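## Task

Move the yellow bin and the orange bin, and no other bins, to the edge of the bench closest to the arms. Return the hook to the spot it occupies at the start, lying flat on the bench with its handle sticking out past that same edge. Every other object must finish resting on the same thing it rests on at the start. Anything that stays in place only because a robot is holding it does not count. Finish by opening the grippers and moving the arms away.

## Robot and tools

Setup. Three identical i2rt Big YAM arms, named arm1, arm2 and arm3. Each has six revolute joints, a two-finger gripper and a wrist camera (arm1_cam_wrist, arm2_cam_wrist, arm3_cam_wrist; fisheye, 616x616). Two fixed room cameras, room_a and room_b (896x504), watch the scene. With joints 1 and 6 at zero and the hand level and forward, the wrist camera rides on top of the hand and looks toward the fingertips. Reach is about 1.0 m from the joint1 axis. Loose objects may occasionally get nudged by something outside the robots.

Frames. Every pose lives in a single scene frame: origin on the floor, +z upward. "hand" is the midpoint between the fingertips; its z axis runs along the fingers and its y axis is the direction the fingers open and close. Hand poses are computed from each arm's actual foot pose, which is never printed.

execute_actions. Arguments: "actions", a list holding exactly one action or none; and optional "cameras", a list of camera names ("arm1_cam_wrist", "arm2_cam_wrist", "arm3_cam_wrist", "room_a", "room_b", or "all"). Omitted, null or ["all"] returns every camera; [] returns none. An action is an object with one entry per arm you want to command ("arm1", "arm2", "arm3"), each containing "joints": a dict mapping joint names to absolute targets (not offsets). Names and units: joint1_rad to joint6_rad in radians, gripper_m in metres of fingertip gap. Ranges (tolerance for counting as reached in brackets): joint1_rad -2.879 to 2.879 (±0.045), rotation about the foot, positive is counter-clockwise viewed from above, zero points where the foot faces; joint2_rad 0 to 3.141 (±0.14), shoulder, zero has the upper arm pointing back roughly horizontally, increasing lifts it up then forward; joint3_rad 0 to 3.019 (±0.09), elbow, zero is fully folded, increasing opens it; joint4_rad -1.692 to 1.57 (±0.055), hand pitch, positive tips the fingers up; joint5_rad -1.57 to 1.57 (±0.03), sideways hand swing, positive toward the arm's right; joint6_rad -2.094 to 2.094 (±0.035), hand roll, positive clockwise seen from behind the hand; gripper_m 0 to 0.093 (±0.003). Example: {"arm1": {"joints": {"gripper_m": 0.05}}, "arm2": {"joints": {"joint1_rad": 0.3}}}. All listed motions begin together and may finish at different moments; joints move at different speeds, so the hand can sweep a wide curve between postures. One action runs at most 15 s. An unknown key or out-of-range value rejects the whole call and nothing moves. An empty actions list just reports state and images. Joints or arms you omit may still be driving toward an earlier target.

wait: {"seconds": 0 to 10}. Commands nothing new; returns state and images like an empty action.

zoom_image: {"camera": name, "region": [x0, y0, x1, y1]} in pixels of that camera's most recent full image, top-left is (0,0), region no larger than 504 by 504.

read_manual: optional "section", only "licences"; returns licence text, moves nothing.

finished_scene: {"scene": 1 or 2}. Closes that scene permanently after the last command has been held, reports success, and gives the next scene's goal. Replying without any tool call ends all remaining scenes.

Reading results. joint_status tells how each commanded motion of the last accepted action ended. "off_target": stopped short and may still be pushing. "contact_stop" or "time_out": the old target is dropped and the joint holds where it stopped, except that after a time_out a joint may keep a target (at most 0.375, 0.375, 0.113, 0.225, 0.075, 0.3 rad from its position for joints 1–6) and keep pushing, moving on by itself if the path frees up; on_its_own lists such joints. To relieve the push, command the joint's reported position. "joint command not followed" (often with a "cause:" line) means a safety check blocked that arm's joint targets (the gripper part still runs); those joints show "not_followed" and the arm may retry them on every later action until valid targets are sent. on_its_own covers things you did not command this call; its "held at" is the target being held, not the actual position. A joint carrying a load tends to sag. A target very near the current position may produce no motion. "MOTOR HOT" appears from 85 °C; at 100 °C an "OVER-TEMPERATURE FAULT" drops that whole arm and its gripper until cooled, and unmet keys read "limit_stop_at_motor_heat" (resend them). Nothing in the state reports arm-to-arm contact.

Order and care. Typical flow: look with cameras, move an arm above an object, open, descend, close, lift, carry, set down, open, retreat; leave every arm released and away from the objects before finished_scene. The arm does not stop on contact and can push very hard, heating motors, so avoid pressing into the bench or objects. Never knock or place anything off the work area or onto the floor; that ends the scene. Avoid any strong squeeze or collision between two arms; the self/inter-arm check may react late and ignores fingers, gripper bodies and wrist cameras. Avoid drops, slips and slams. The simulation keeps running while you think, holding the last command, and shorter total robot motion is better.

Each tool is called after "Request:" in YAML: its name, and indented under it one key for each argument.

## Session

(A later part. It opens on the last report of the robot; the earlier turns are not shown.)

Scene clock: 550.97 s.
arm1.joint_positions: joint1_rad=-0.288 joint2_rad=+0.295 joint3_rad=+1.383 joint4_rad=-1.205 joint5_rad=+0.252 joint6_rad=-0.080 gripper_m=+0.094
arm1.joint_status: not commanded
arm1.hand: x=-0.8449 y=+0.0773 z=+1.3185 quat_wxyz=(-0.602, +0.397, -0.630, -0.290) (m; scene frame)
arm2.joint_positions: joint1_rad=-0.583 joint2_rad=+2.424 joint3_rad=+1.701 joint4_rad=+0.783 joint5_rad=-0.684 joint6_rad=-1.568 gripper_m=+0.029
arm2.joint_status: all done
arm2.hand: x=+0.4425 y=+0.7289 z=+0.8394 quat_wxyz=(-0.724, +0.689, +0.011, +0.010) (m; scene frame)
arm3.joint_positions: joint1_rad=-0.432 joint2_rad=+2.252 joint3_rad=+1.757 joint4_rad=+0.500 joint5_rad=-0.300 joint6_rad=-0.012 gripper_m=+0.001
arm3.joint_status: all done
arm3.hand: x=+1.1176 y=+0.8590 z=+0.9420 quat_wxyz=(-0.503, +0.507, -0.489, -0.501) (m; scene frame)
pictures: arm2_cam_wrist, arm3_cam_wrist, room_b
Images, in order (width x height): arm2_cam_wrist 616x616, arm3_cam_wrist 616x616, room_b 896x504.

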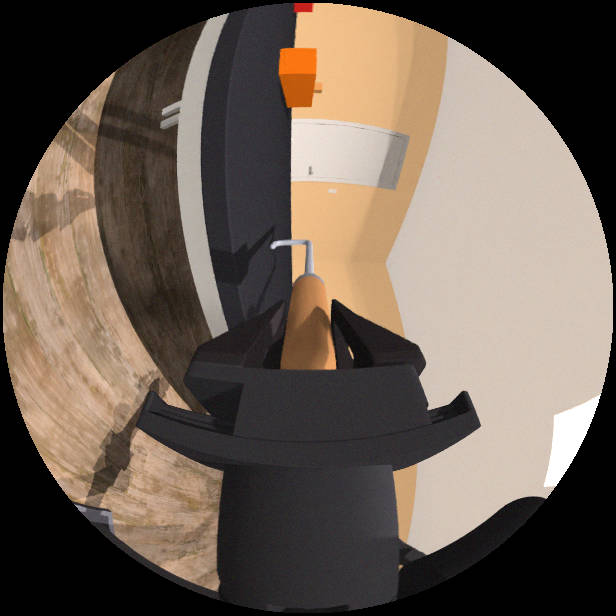

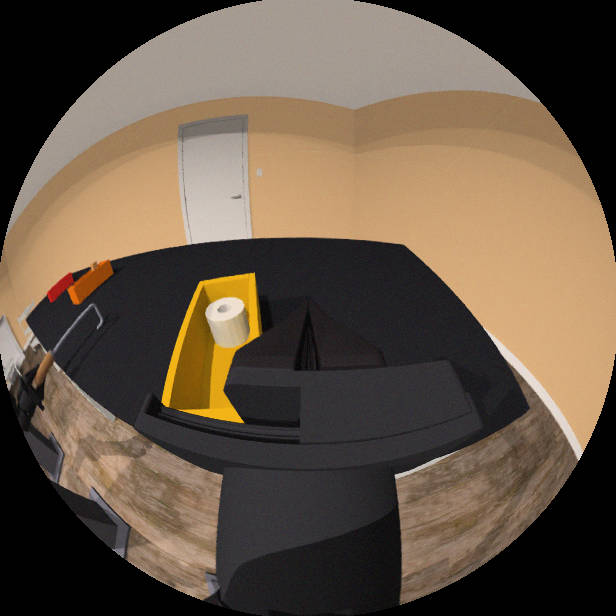

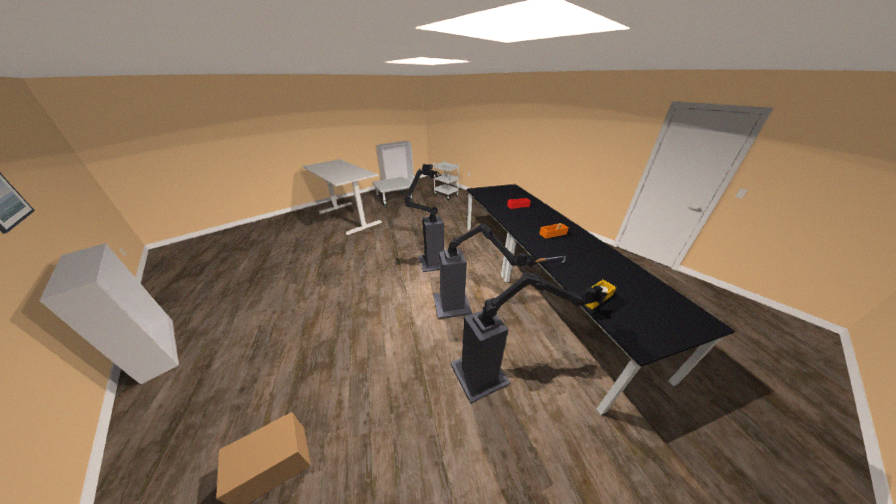

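Request:
zoom_image:
  camera: "room_b"
  region: [500, 230, 660, 330]

Request:
zoom_image:
  camera: "arm3_cam_wrist"
  region: [0, 230, 340, 450]

Region (500, 230, 660, 330) of room_b's 896x504 image, scaled by 3.150, with more detail than that image has; it fills the top 315 rows of this view, and the rest is white.

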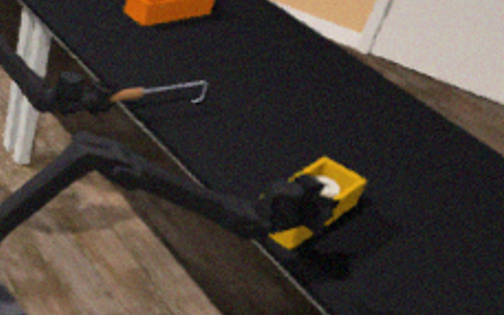

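Region (0, 230, 340, 450) of arm3_cam_wrist's 616x616 image, scaled by 1.482, with more detail than that image has; it fills the top 326 rows of this view, and the rest is white.

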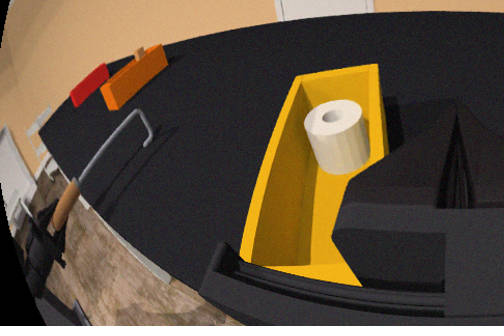

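Request:
execute_actions:
  actions:
    - {"arm2": {"joints": {"joint1_rad": 0.115, "joint2_rad": 2.22, "joint3_rad": 1.88, "joint5_rad": -0.09}}, "arm3": {"joints": {"joint1_rad": -0.495, "joint2_rad": 2.315, "joint5_rad": -0.45}}}
  cameras: ["arm2_cam_wrist", "arm3_cam_wrist", "room_a"]

Scene clock: 601.10 s.
arm1.joint_positions: joint1_rad=-0.288 joint2_rad=+0.295 joint3_rad=+1.383 joint4_rad=-1.205 joint5_rad=+0.252 joint6_rad=-0.080 gripper_m=+0.094
arm1.joint_status: not commanded
arm1.hand: x=-0.8449 y=+0.0773 z=+1.3185 quat_wxyz=(-0.602, +0.397, -0.630, -0.290) (m; scene frame)
arm2.joint_positions: joint1_rad=+0.120 joint2_rad=+2.249 joint3_rad=+1.839 joint4_rad=+0.764 joint5_rad=-0.091 joint6_rad=-1.570 gripper_m=+0.029
arm2.joint_status: all done
arm2.hand: x=-0.0387 y=+0.8963 z=+1.0701 quat_wxyz=(-0.821, +0.569, +0.041, -0.036) (m; scene frame)
arm3.joint_positions: joint1_rad=-0.503 joint2_rad=+2.291 joint3_rad=+1.757 joint4_rad=+0.500 joint5_rad=-0.447 joint6_rad=-0.012 gripper_m=+0.001
arm3.joint_status: all done
arm3.hand: x=+1.1540 y=+0.8443 z=+0.9081 quat_wxyz=(-0.471, +0.531, -0.482, -0.514) (m; scene frame)
pictures: arm2_cam_wrist, arm3_cam_wrist, room_a
Images, in order (width x height): arm2_cam_wrist 616x616, arm3_cam_wrist 616x616, room_a 896x504.

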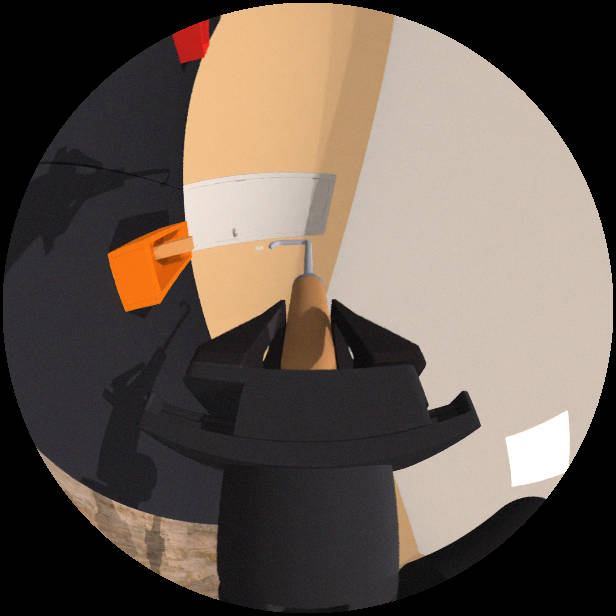

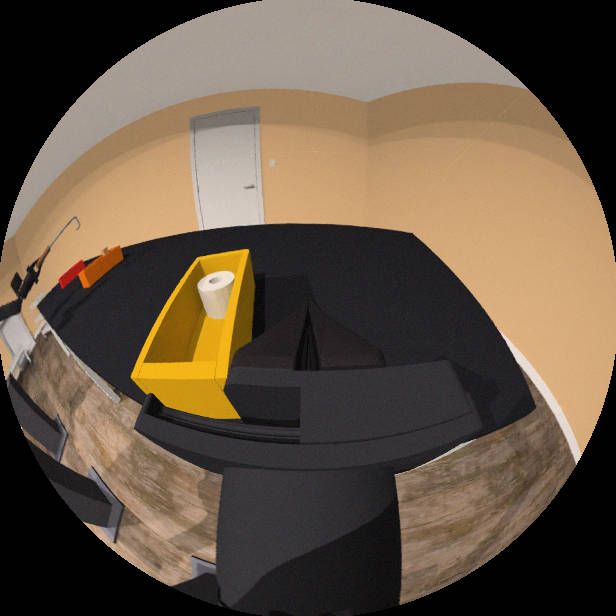

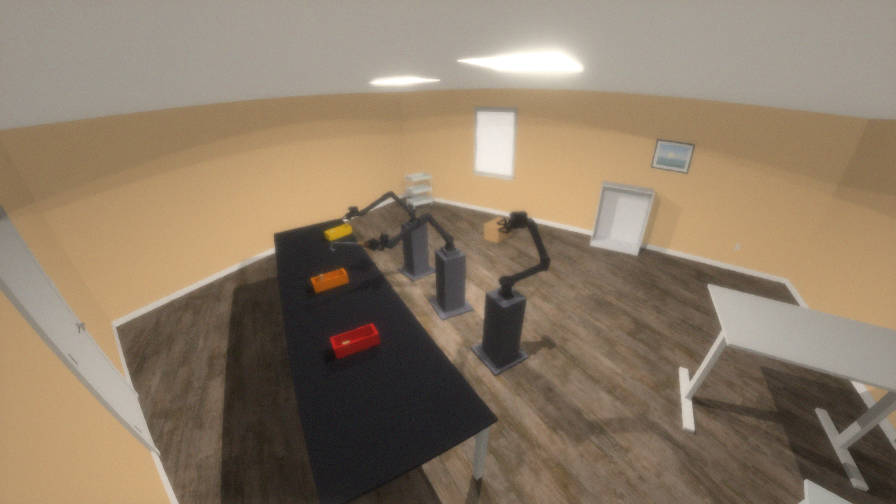

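Request:
zoom_image:
  camera: "arm2_cam_wrist"
  region: [90, 200, 350, 330]

Region (90, 200, 350, 330) of arm2_cam_wrist's 616x616 image, scaled by 1.938, with more detail than that image has.

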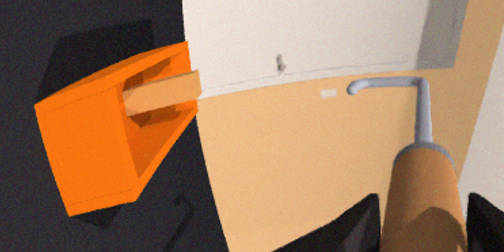

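Request:
execute_actions:
  actions:
    - {"arm2": {"joints": {"joint2_rad": 2.415}}, "arm3": {"joints": {"joint2_rad": 2.41}}}
  cameras: ["arm2_cam_wrist", "arm3_cam_wrist", "arm1_cam_wrist"]

Scene clock: 636.47 s.
arm1.joint_positions: joint1_rad=-0.288 joint2_rad=+0.295 joint3_rad=+1.383 joint4_rad=-1.205 joint5_rad=+0.252 joint6_rad=-0.080 gripper_m=+0.094
arm1.joint_status: not commanded
arm1.hand: x=-0.8449 y=+0.0773 z=+1.3185 quat_wxyz=(-0.602, +0.397, -0.630, -0.290) (m; scene frame)
arm2.joint_positions: joint1_rad=+0.120 joint2_rad=+2.481 joint3_rad=+1.834 joint4_rad=+0.774 joint5_rad=-0.091 joint6_rad=-1.578 gripper_m=+0.029
arm2.joint_status: all done
arm2.hand: x=-0.0401 y=+0.9149 z=+0.8649 quat_wxyz=(-0.751, +0.658, +0.041, -0.037) (m; scene frame)
arm3.joint_positions: joint1_rad=-0.503 joint2_rad=+2.405 joint3_rad=+1.757 joint4_rad=+0.500 joint5_rad=-0.447 joint6_rad=-0.012 gripper_m=+0.001
arm3.joint_status: all done
arm3.hand: x=+1.1542 y=+0.8434 z=+0.8105 quat_wxyz=(-0.433, +0.545, -0.518, -0.498) (m; scene frame)
pictures: arm1_cam_wrist, arm2_cam_wrist, arm3_cam_wrist
Images, in order (width x height): arm1_cam_wrist 616x616, arm2_cam_wrist 616x616, arm3_cam_wrist 616x616.

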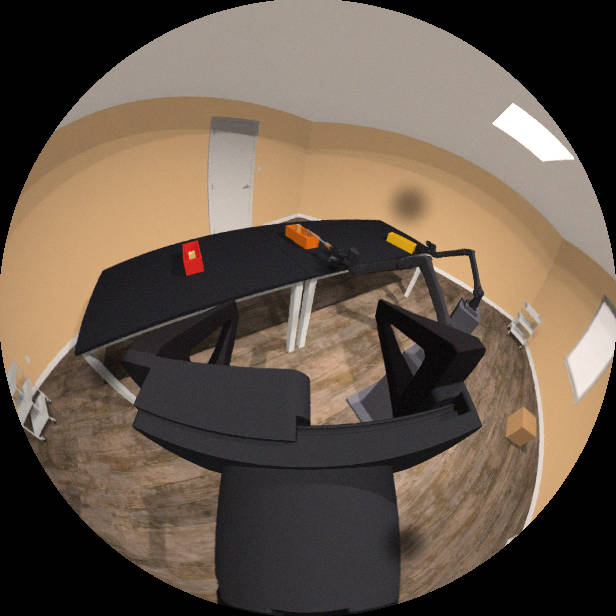

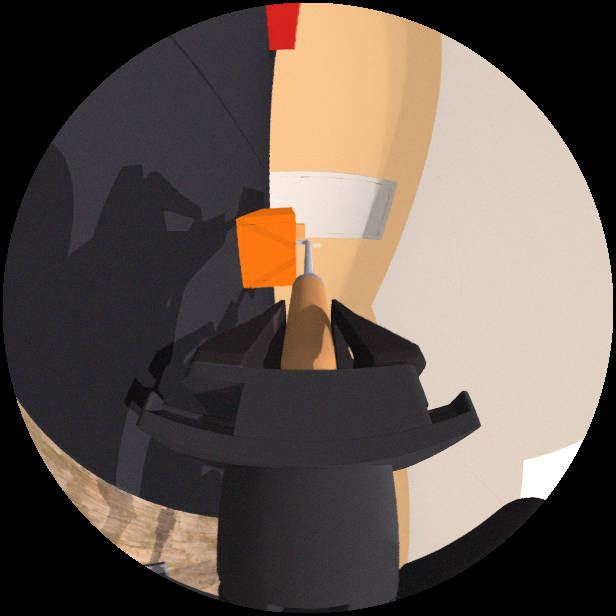

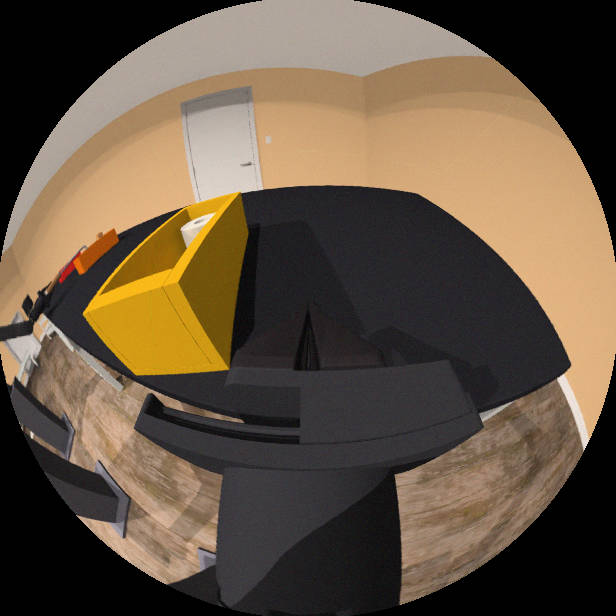

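Request:
zoom_image:
  camera: "arm2_cam_wrist"
  region: [210, 190, 350, 310]

Region (210, 190, 350, 310) of arm2_cam_wrist's 616x616 image, scaled by 3.600, with more detail than that image has; it fills the top 432 rows of this view, and the rest is white.

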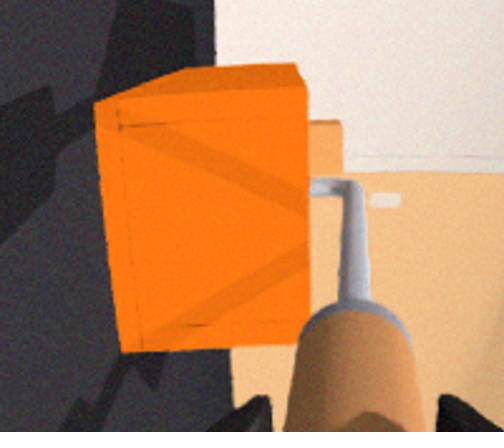

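Request:
execute_actions:
  actions:
    - {"arm2": {"joints": {"joint2_rad": 2.16, "joint3_rad": 1.505, "joint4_rad": 0.755}}, "arm3": {"joints": {"joint1_rad": -0.432, "joint5_rad": -0.8}}}
  cameras: ["arm2_cam_wrist", "arm3_cam_wrist"]

Scene clock: 683.70 s.
arm1.joint_positions: joint1_rad=-0.288 joint2_rad=+0.295 joint3_rad=+1.383 joint4_rad=-1.205 joint5_rad=+0.252 joint6_rad=-0.080 gripper_m=+0.094
arm1.joint_status: not commanded
arm1.hand: x=-0.8449 y=+0.0773 z=+1.3185 quat_wxyz=(-0.602, +0.397, -0.630, -0.290) (m; scene frame)
arm2.joint_positions: joint1_rad=+0.120 joint2_rad=+2.192 joint3_rad=+1.480 joint4_rad=+0.727 joint5_rad=-0.091 joint6_rad=-1.578 gripper_m=+0.029
arm2.joint_status: all done
arm2.hand: x=-0.0383 y=+0.8361 z=+0.9072 quat_wxyz=(-0.713, +0.699, +0.040, -0.038) (m; scene frame)
arm3.joint_positions: joint1_rad=-0.424 joint2_rad=+2.405 joint3_rad=+1.757 joint4_rad=+0.500 joint5_rad=-0.797 joint6_rad=-0.012 gripper_m=+0.001
arm3.joint_status: all done
arm3.hand: x=+1.0305 y=+0.8395 z=+0.8148 quat_wxyz=(-0.309, +0.627, -0.398, -0.594) (m; scene frame)
pictures: arm2_cam_wrist, arm3_cam_wrist
Images, in order (width x height): arm2_cam_wrist 616x616, arm3_cam_wrist 616x616.

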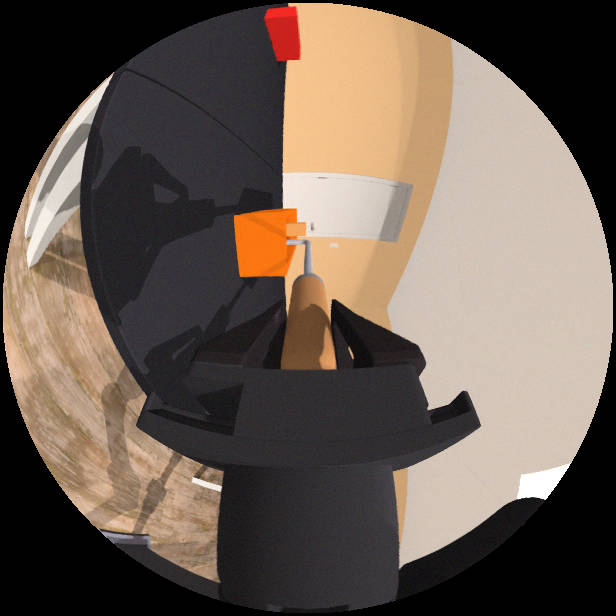

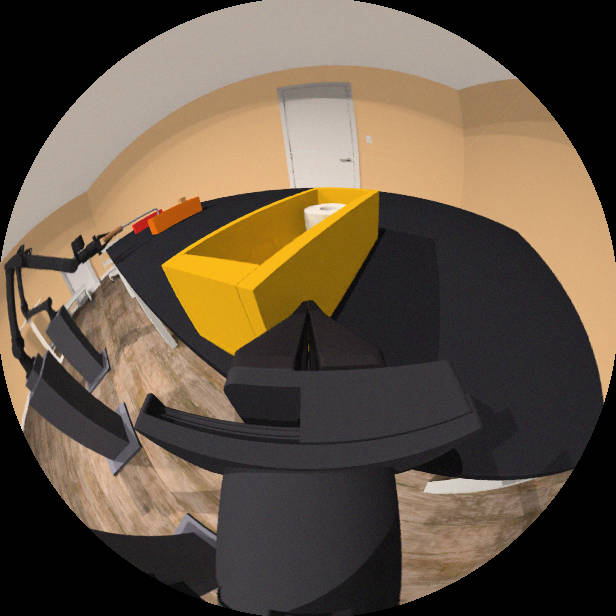

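Request:
zoom_image:
  camera: "arm2_cam_wrist"
  region: [210, 190, 350, 300]

Request:
zoom_image:
  camera: "arm3_cam_wrist"
  region: [90, 170, 400, 400]

Region (210, 190, 350, 300) of arm2_cam_wrist's 616x616 image, scaled by 3.600, with more detail than that image has; it fills the top 396 rows of this view, and the rest is white.

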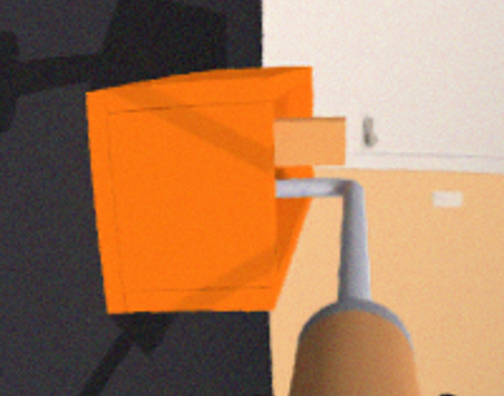

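Region (90, 170, 400, 400) of arm3_cam_wrist's 616x616 image, scaled by 1.626, with more detail than that image has; it fills the top 374 rows of this view, and the rest is white.

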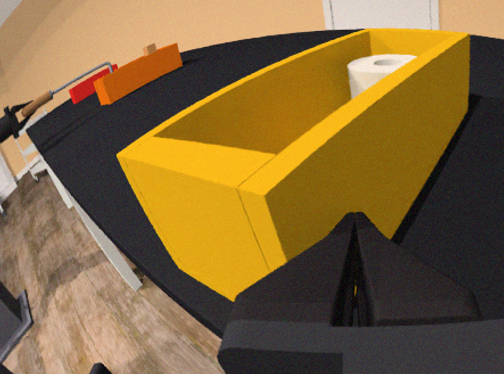

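Request:
execute_actions:
  actions:
    - {"arm2": {"joints": {"joint2_rad": 1.87, "joint3_rad": 1.143, "joint4_rad": 0.708}}, "arm3": {"joints": {"joint2_rad": 2.15, "joint5_rad": -0.45}}}
  cameras: ["arm2_cam_wrist", "arm3_cam_wrist", "room_b"]

Scene clock: 696.47 s.
arm1.joint_positions: joint1_rad=-0.288 joint2_rad=+0.295 joint3_rad=+1.383 joint4_rad=-1.205 joint5_rad=+0.252 joint6_rad=-0.080 gripper_m=+0.094
arm1.joint_status: not commanded
arm1.hand: x=-0.8449 y=+0.0773 z=+1.3185 quat_wxyz=(-0.602, +0.397, -0.630, -0.290) (m; scene frame)
arm2.joint_positions: joint1_rad=+0.120 joint2_rad=+1.902 joint3_rad=+1.122 joint4_rad=+0.685 joint5_rad=-0.091 joint6_rad=-1.579 gripper_m=+0.029
arm2.joint_status: all done
arm2.hand: x=-0.0360 y=+0.7289 z=+0.9284 quat_wxyz=(-0.673, +0.738, +0.039, -0.040) (m; scene frame)
arm3.joint_positions: joint1_rad=-0.424 joint2_rad=+2.134 joint3_rad=+1.759 joint4_rad=+0.503 joint5_rad=-0.453 joint6_rad=-0.012 gripper_m=+0.001
arm3.joint_status: all done
arm3.hand: x=+1.0801 y=+0.8439 z=+1.0444 quat_wxyz=(-0.501, +0.526, -0.406, -0.555) (m; scene frame)
pictures: arm2_cam_wrist, arm3_cam_wrist, room_b
Images, in order (width x height): arm2_cam_wrist 616x616, arm3_cam_wrist 616x616, room_b 896x504.

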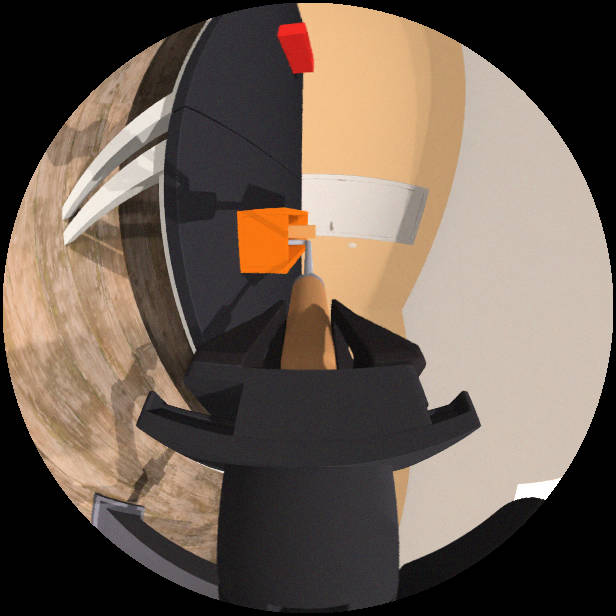

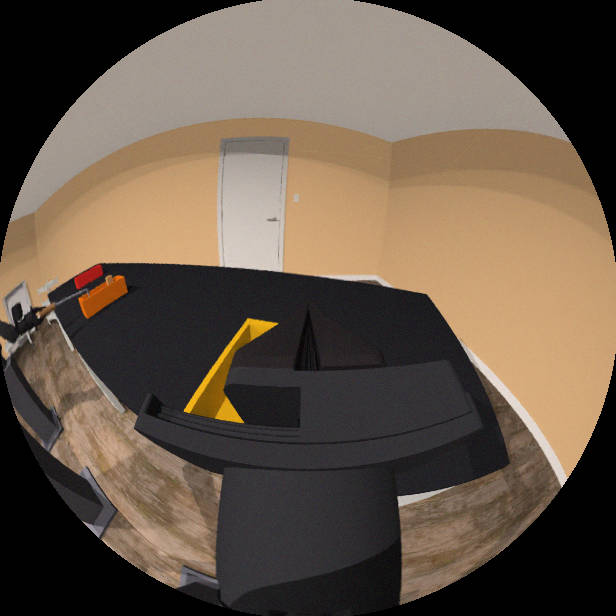

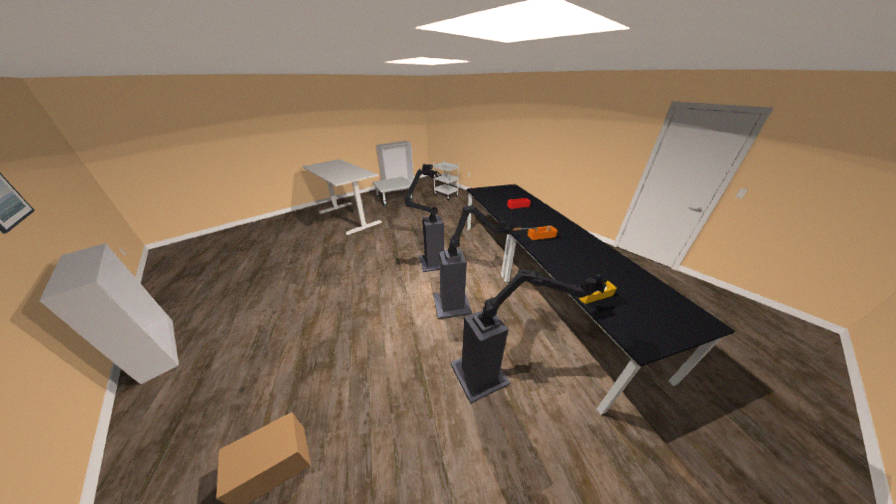

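Request:
zoom_image:
  camera: "arm2_cam_wrist"
  region: [150, 170, 350, 320]

Region (150, 170, 350, 320) of arm2_cam_wrist's 616x616 image, scaled by 2.520, with more detail than that image has; it fills the top 378 rows of this view, and the rest is white.

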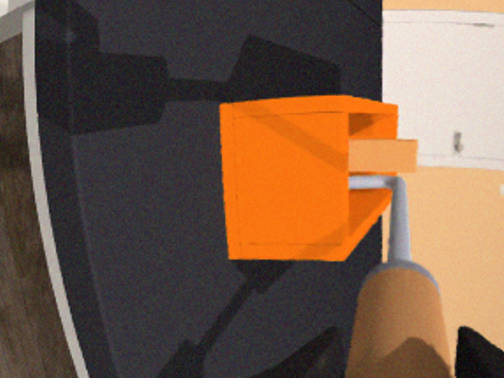

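Request:
execute_actions:
  actions:
    - {"arm2": {"joints": {"joint2_rad": 1.558, "joint3_rad": 0.766}}, "arm3": {"joints": {"joint4_rad": 0.7, "joint5_rad": -0.1, "joint6_rad": 0.45, "gripper_m": 0.093}}}
  cameras: ["arm2_cam_wrist", "room_a", "room_b"]

Scene clock: 727.03 s.
arm1.joint_positions: joint1_rad=-0.288 joint2_rad=+0.295 joint3_rad=+1.383 joint4_rad=-1.205 joint5_rad=+0.252 joint6_rad=-0.080 gripper_m=+0.094
arm1.joint_status: not commanded
arm1.hand: x=-0.8449 y=+0.0773 z=+1.3185 quat_wxyz=(-0.602, +0.397, -0.630, -0.290) (m; scene frame)
arm2.joint_positions: joint1_rad=+0.120 joint2_rad=+1.584 joint3_rad=+0.745 joint4_rad=+0.683 joint5_rad=-0.091 joint6_rad=-1.579 gripper_m=+0.029
arm2.joint_status: all done
arm2.hand: x=-0.0333 y=+0.5963 z=+0.9396 quat_wxyz=(-0.650, +0.757, +0.039, -0.040) (m; scene frame)
arm3.joint_positions: joint1_rad=-0.424 joint2_rad=+2.134 joint3_rad=+1.759 joint4_rad=+0.686 joint5_rad=-0.103 joint6_rad=+0.434 gripper_m=+0.093
arm3.joint_status: all done
arm3.hand: x=+1.1369 y=+0.8342 z=+1.0907 quat_wxyz=(-0.504, +0.284, -0.514, -0.634) (m; scene frame)
pictures: arm2_cam_wrist, room_a, room_b
Images, in order (width x height): arm2_cam_wrist 616x616, room_a 896x504, room_b 896x504.

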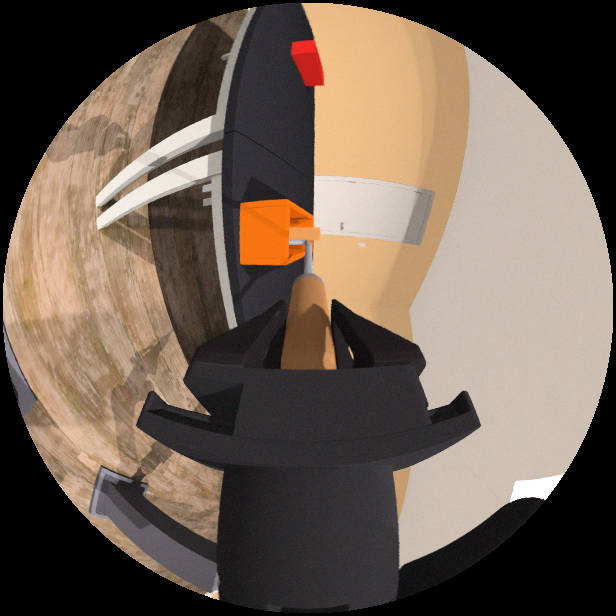

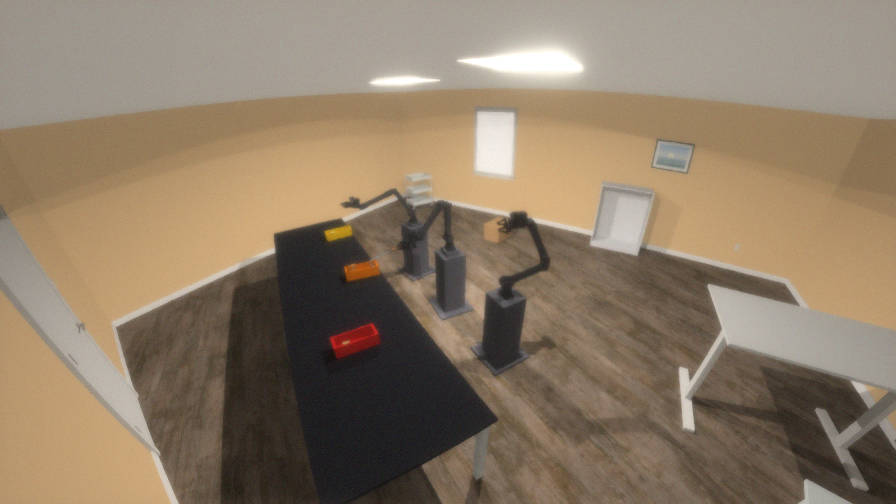

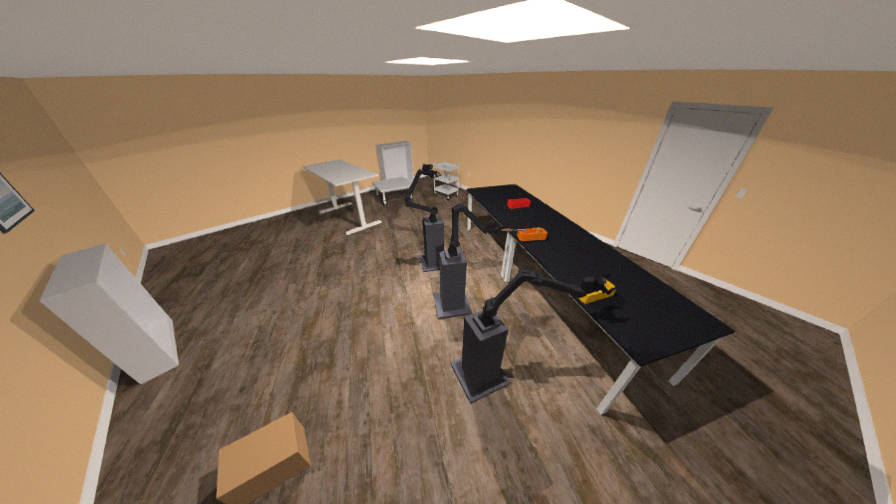

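Request:
zoom_image:
  camera: "arm2_cam_wrist"
  region: [200, 170, 340, 300]

Request:
zoom_image:
  camera: "room_a"
  region: [300, 200, 440, 300]

Region (200, 170, 340, 300) of arm2_cam_wrist's 616x616 image, scaled by 3.600, with more detail than that image has; it fills the top 468 rows of this view, and the rest is white.

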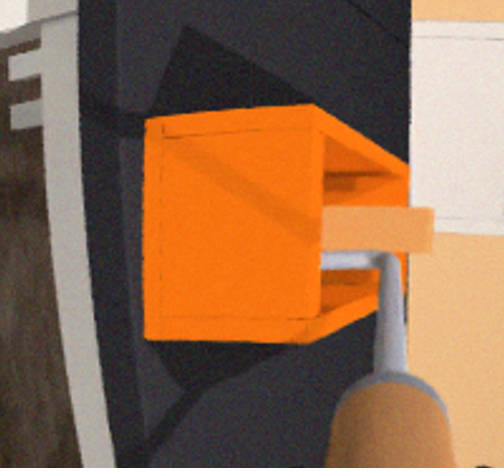

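Region (300, 200, 440, 300) of room_a's 896x504 image, scaled by 3.600, with more detail than that image has; it fills the top 360 rows of this view, and the rest is white.

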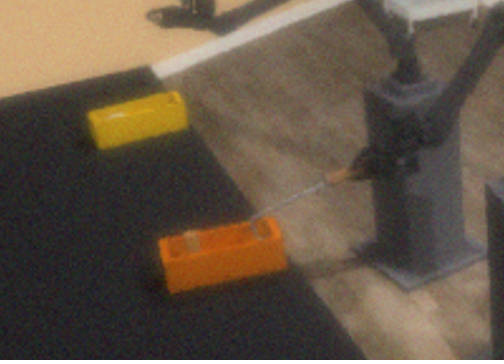

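Request:
execute_actions:
  actions:
    - {"arm2": {"joints": {"joint3_rad": 1.2, "joint4_rad": 0.81, "joint5_rad": -0.2}}, "arm3": {"joints": {"joint5_rad": 0.25, "joint6_rad": 0.9}}}
  cameras: ["arm2_cam_wrist"]

Request:
execute_actions:
  actions:
    - {"arm2": {"joints": {"joint1_rad": -0.584, "joint2_rad": 2.34, "joint3_rad": 1.735, "joint5_rad": -0.683}}, "arm3": {"joints": {"joint1_rad": 0.2, "joint3_rad": 1.84, "joint5_rad": 1.22, "joint6_rad": 1.585}}}
  cameras: ["arm2_cam_wrist", "arm3_cam_wrist", "room_b"]

Scene clock: 766.20 s.
arm1.joint_positions: joint1_rad=-0.288 joint2_rad=+0.295 joint3_rad=+1.383 joint4_rad=-1.205 joint5_rad=+0.252 joint6_rad=-0.080 gripper_m=+0.094
arm1.joint_status: not commanded
arm1.hand: x=-0.8449 y=+0.0773 z=+1.3185 quat_wxyz=(-0.602, +0.397, -0.630, -0.290) (m; scene frame)
arm2.joint_positions: joint1_rad=+0.117 joint2_rad=+1.581 joint3_rad=+1.147 joint4_rad=+0.778 joint5_rad=-0.200 joint6_rad=-1.579 gripper_m=+0.029
arm2.joint_status: all done
arm2.hand: x=-0.0503 y=+0.6717 z=+1.1832 quat_wxyz=(-0.814, +0.570, +0.087, -0.063) (m; scene frame)
arm3.joint_positions: joint1_rad=-0.424 joint2_rad=+2.134 joint3_rad=+1.759 joint4_rad=+0.686 joint5_rad=+0.247 joint6_rad=+0.884 gripper_m=+0.093
arm3.joint_status: all done
arm3.hand: x=+1.1932 y=+0.8140 z=+1.0896 quat_wxyz=(-0.438, +0.023, -0.589, -0.678) (m; scene frame)
pictures: arm2_cam_wrist
Images, in order (width x height): arm2_cam_wrist 616x616.

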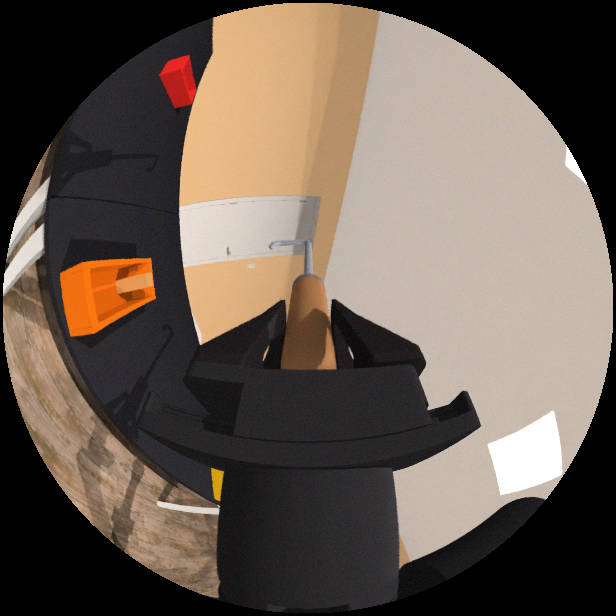

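Scene clock: 768.50 s.
arm1.joint_positions: joint1_rad=-0.288 joint2_rad=+0.295 joint3_rad=+1.383 joint4_rad=-1.205 joint5_rad=+0.252 joint6_rad=-0.080 gripper_m=+0.094
arm1.joint_status: not commanded
arm1.hand: x=-0.8449 y=+0.0773 z=+1.3185 quat_wxyz=(-0.602, +0.397, -0.630, -0.290) (m; scene frame)
arm2.joint_positions: joint1_rad=-0.590 joint2_rad=+2.395 joint3_rad=+1.671 joint4_rad=+0.791 joint5_rad=-0.684 joint6_rad=-1.587 gripper_m=+0.029
arm2.joint_status: all done
arm2.hand: x=+0.4436 y=+0.7209 z=+0.8500 quat_wxyz=(-0.726, +0.687, +0.017, +0.021) (m; scene frame)
arm3.joint_positions: joint1_rad=+0.200 joint2_rad=+2.134 joint3_rad=+1.799 joint4_rad=+0.687 joint5_rad=+1.218 joint6_rad=+1.569 gripper_m=+0.093
arm3.joint_status: all done
arm3.hand: x=+0.8060 y=+0.7692 z=+1.0730 quat_wxyz=(-0.208, -0.378, -0.541, -0.722) (m; scene frame)
pictures: arm2_cam_wrist, arm3_cam_wrist, room_b
Images, in order (width x height): arm2_cam_wrist 616x616, arm3_cam_wrist 616x616, room_b 896x504.

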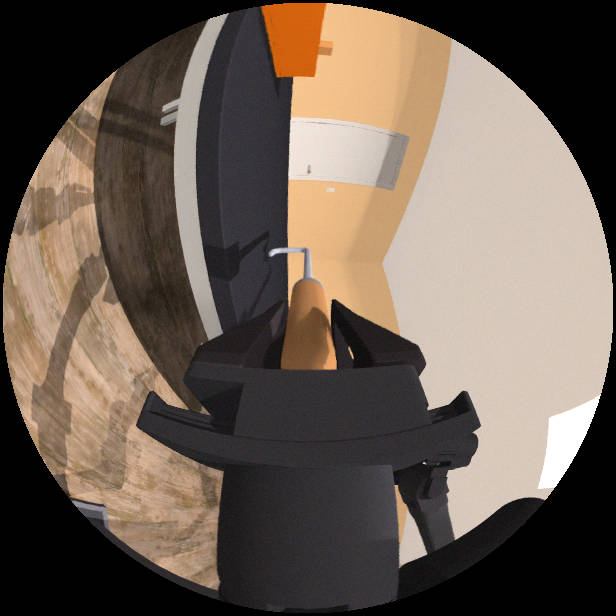

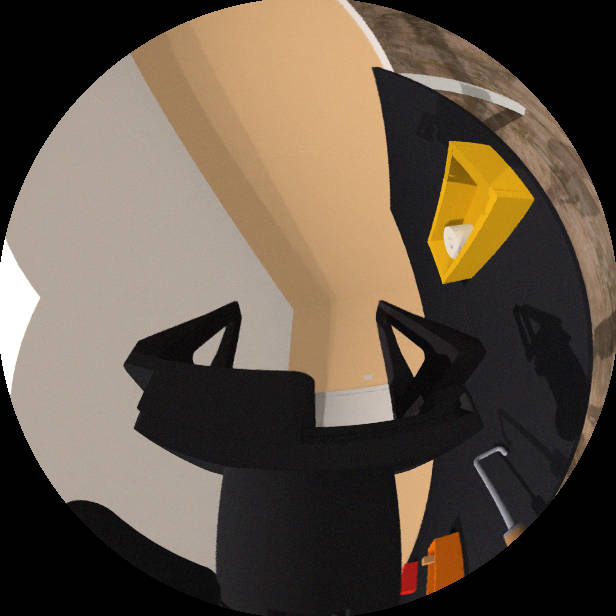

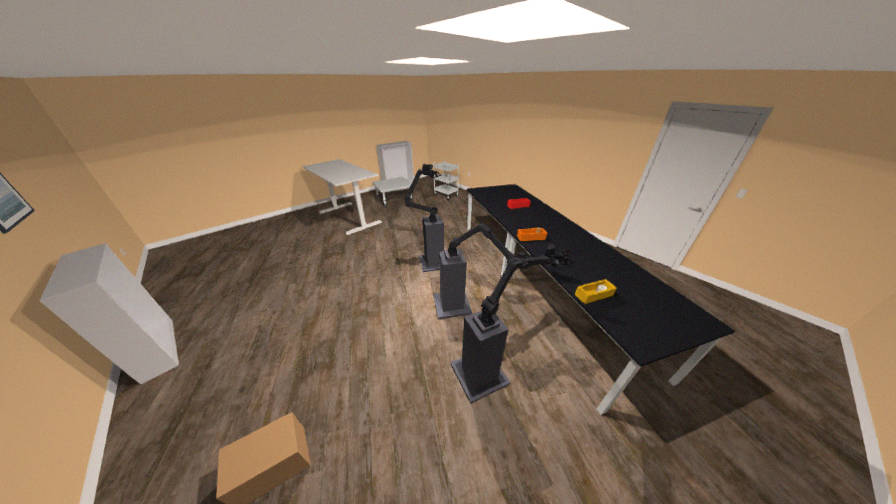

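Request:
execute_actions:
  actions:
    - {"arm2": {"joints": {"joint2_rad": 2.492, "joint3_rad": 1.75, "joint6_rad": 0.02}}, "arm3": {"joints": {"joint2_rad": 2.3, "joint3_rad": 1.86, "joint4_rad": 0.71}}}
  cameras: ["arm2_cam_wrist", "arm3_cam_wrist", "room_b"]

Scene clock: 779.53 s.
arm1.joint_positions: joint1_rad=-0.288 joint2_rad=+0.295 joint3_rad=+1.383 joint4_rad=-1.205 joint5_rad=+0.252 joint6_rad=-0.080 gripper_m=+0.094
arm1.joint_status: not commanded
arm1.hand: x=-0.8449 y=+0.0773 z=+1.3185 quat_wxyz=(-0.602, +0.397, -0.630, -0.290) (m; scene frame)
arm2.joint_positions: joint1_rad=-0.591 joint2_rad=+2.478 joint3_rad=+1.733 joint4_rad=+0.814 joint5_rad=-0.674 joint6_rad=+0.017 gripper_m=+0.029
arm2.joint_status: all done
arm2.hand: x=+0.4527 y=+0.7287 z=+0.8172 quat_wxyz=(-0.524, +0.487, -0.484, -0.505) (m; scene frame)
arm3.joint_positions: joint1_rad=+0.200 joint2_rad=+2.300 joint3_rad=+1.836 joint4_rad=+0.704 joint5_rad=+1.218 joint6_rad=+1.570 gripper_m=+0.093
arm3.joint_status: all done
arm3.hand: x=+0.7970 y=+0.7967 z=+0.9664 quat_wxyz=(-0.238, -0.353, -0.574, -0.699) (m; scene frame)
pictures: arm2_cam_wrist, arm3_cam_wrist, room_b
Images, in order (width x height): arm2_cam_wrist 616x616, arm3_cam_wrist 616x616, room_b 896x504.

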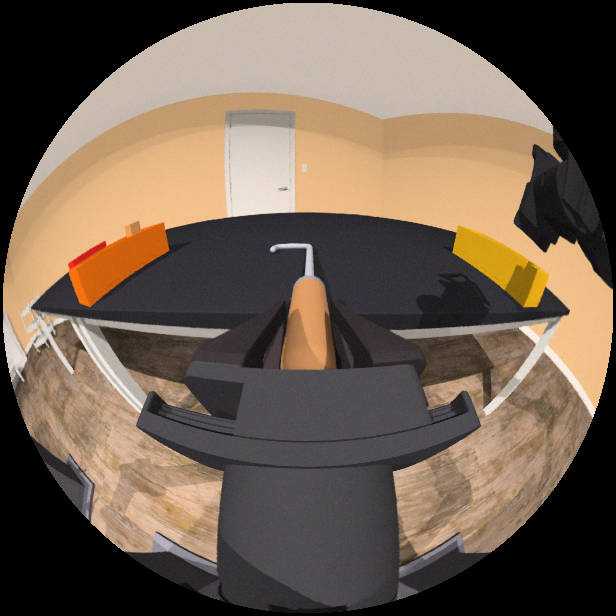

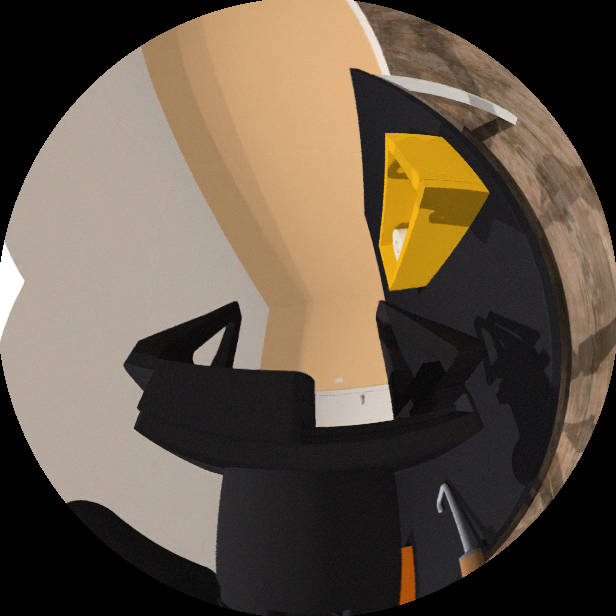

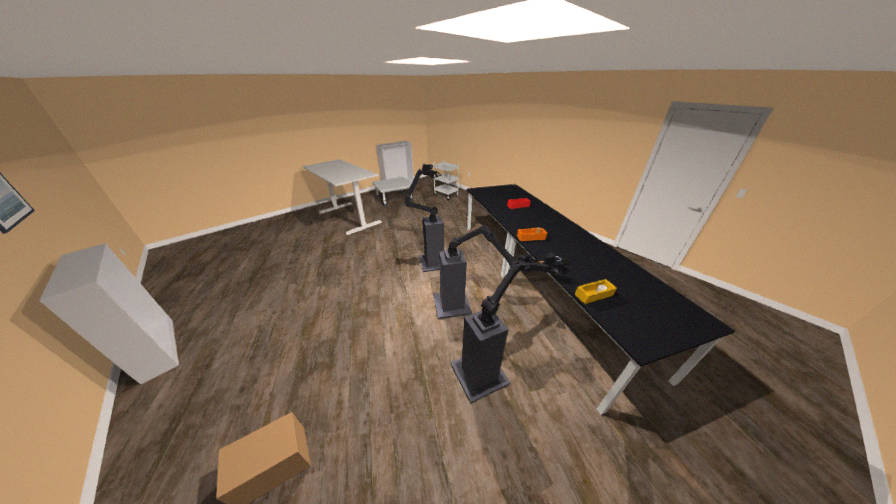

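Request:
execute_actions:
  actions: []

Scene clock: 791.27 s.
arm1.joint_positions: joint1_rad=-0.288 joint2_rad=+0.295 joint3_rad=+1.383 joint4_rad=-1.205 joint5_rad=+0.252 joint6_rad=-0.080 gripper_m=+0.094
arm1.joint_status: not commanded
arm1.hand: x=-0.8449 y=+0.0773 z=+1.3185 quat_wxyz=(-0.602, +0.397, -0.630, -0.290) (m; scene frame)
arm2.joint_positions: joint1_rad=-0.591 joint2_rad=+2.478 joint3_rad=+1.733 joint4_rad=+0.814 joint5_rad=-0.674 joint6_rad=+0.018 gripper_m=+0.029
arm2.joint_status: all done
arm2.hand: x=+0.4527 y=+0.7287 z=+0.8172 quat_wxyz=(-0.523, +0.487, -0.484, -0.505) (m; scene frame)
arm3.joint_positions: joint1_rad=+0.200 joint2_rad=+2.300 joint3_rad=+1.836 joint4_rad=+0.704 joint5_rad=+1.218 joint6_rad=+1.570 gripper_m=+0.093
arm3.joint_status: all done
arm3.hand: x=+0.7970 y=+0.7967 z=+0.9664 quat_wxyz=(-0.238, -0.353, -0.574, -0.699) (m; scene frame)
pictures: arm1_cam_wrist, arm2_cam_wrist, arm3_cam_wrist, room_a, room_b
Images, in order (width x height): arm1_cam_wrist 616x616, arm2_cam_wrist 616x616, arm3_cam_wrist 616x616, room_a 896x504, room_b 896x504.

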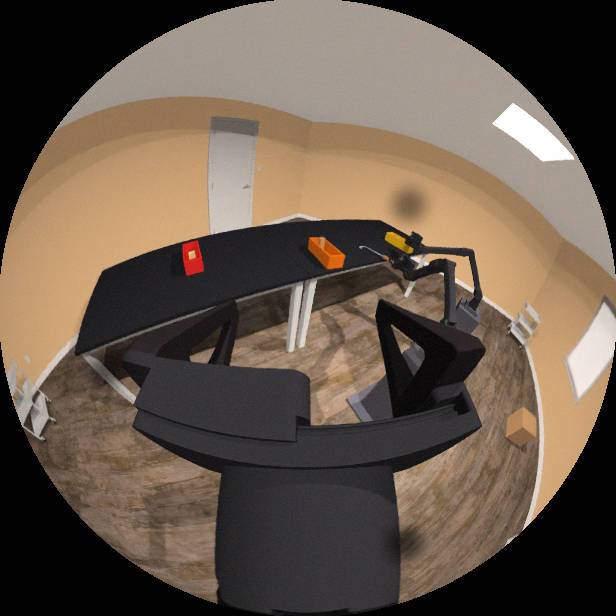

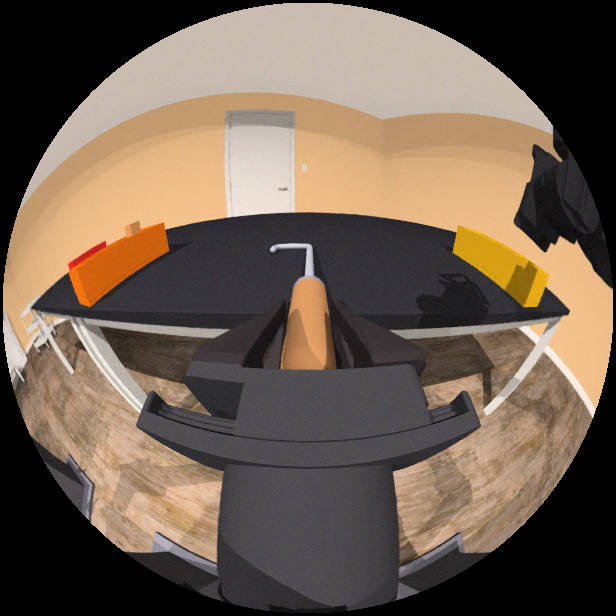

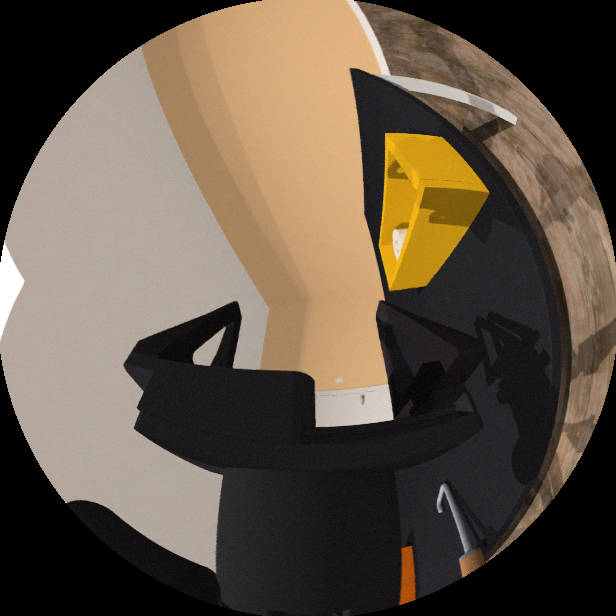

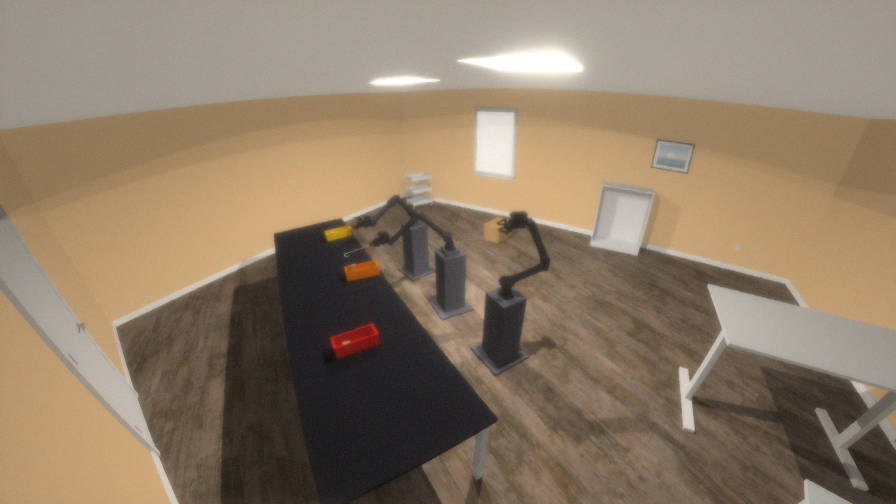

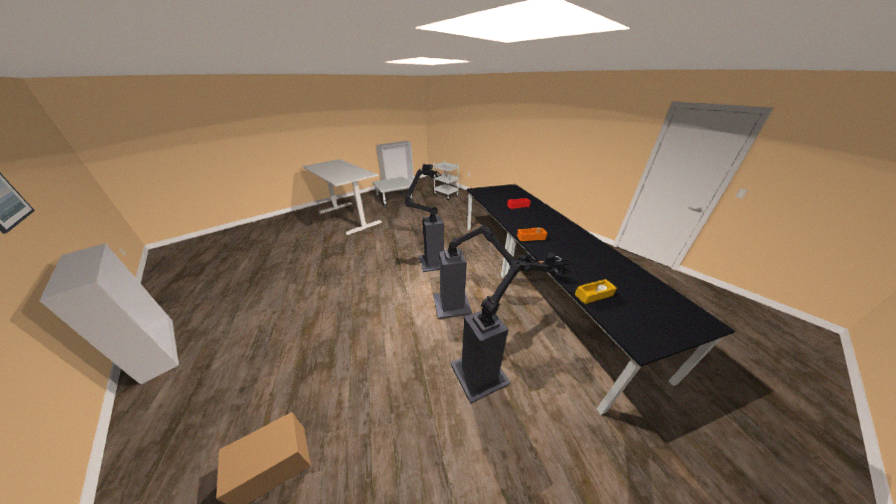

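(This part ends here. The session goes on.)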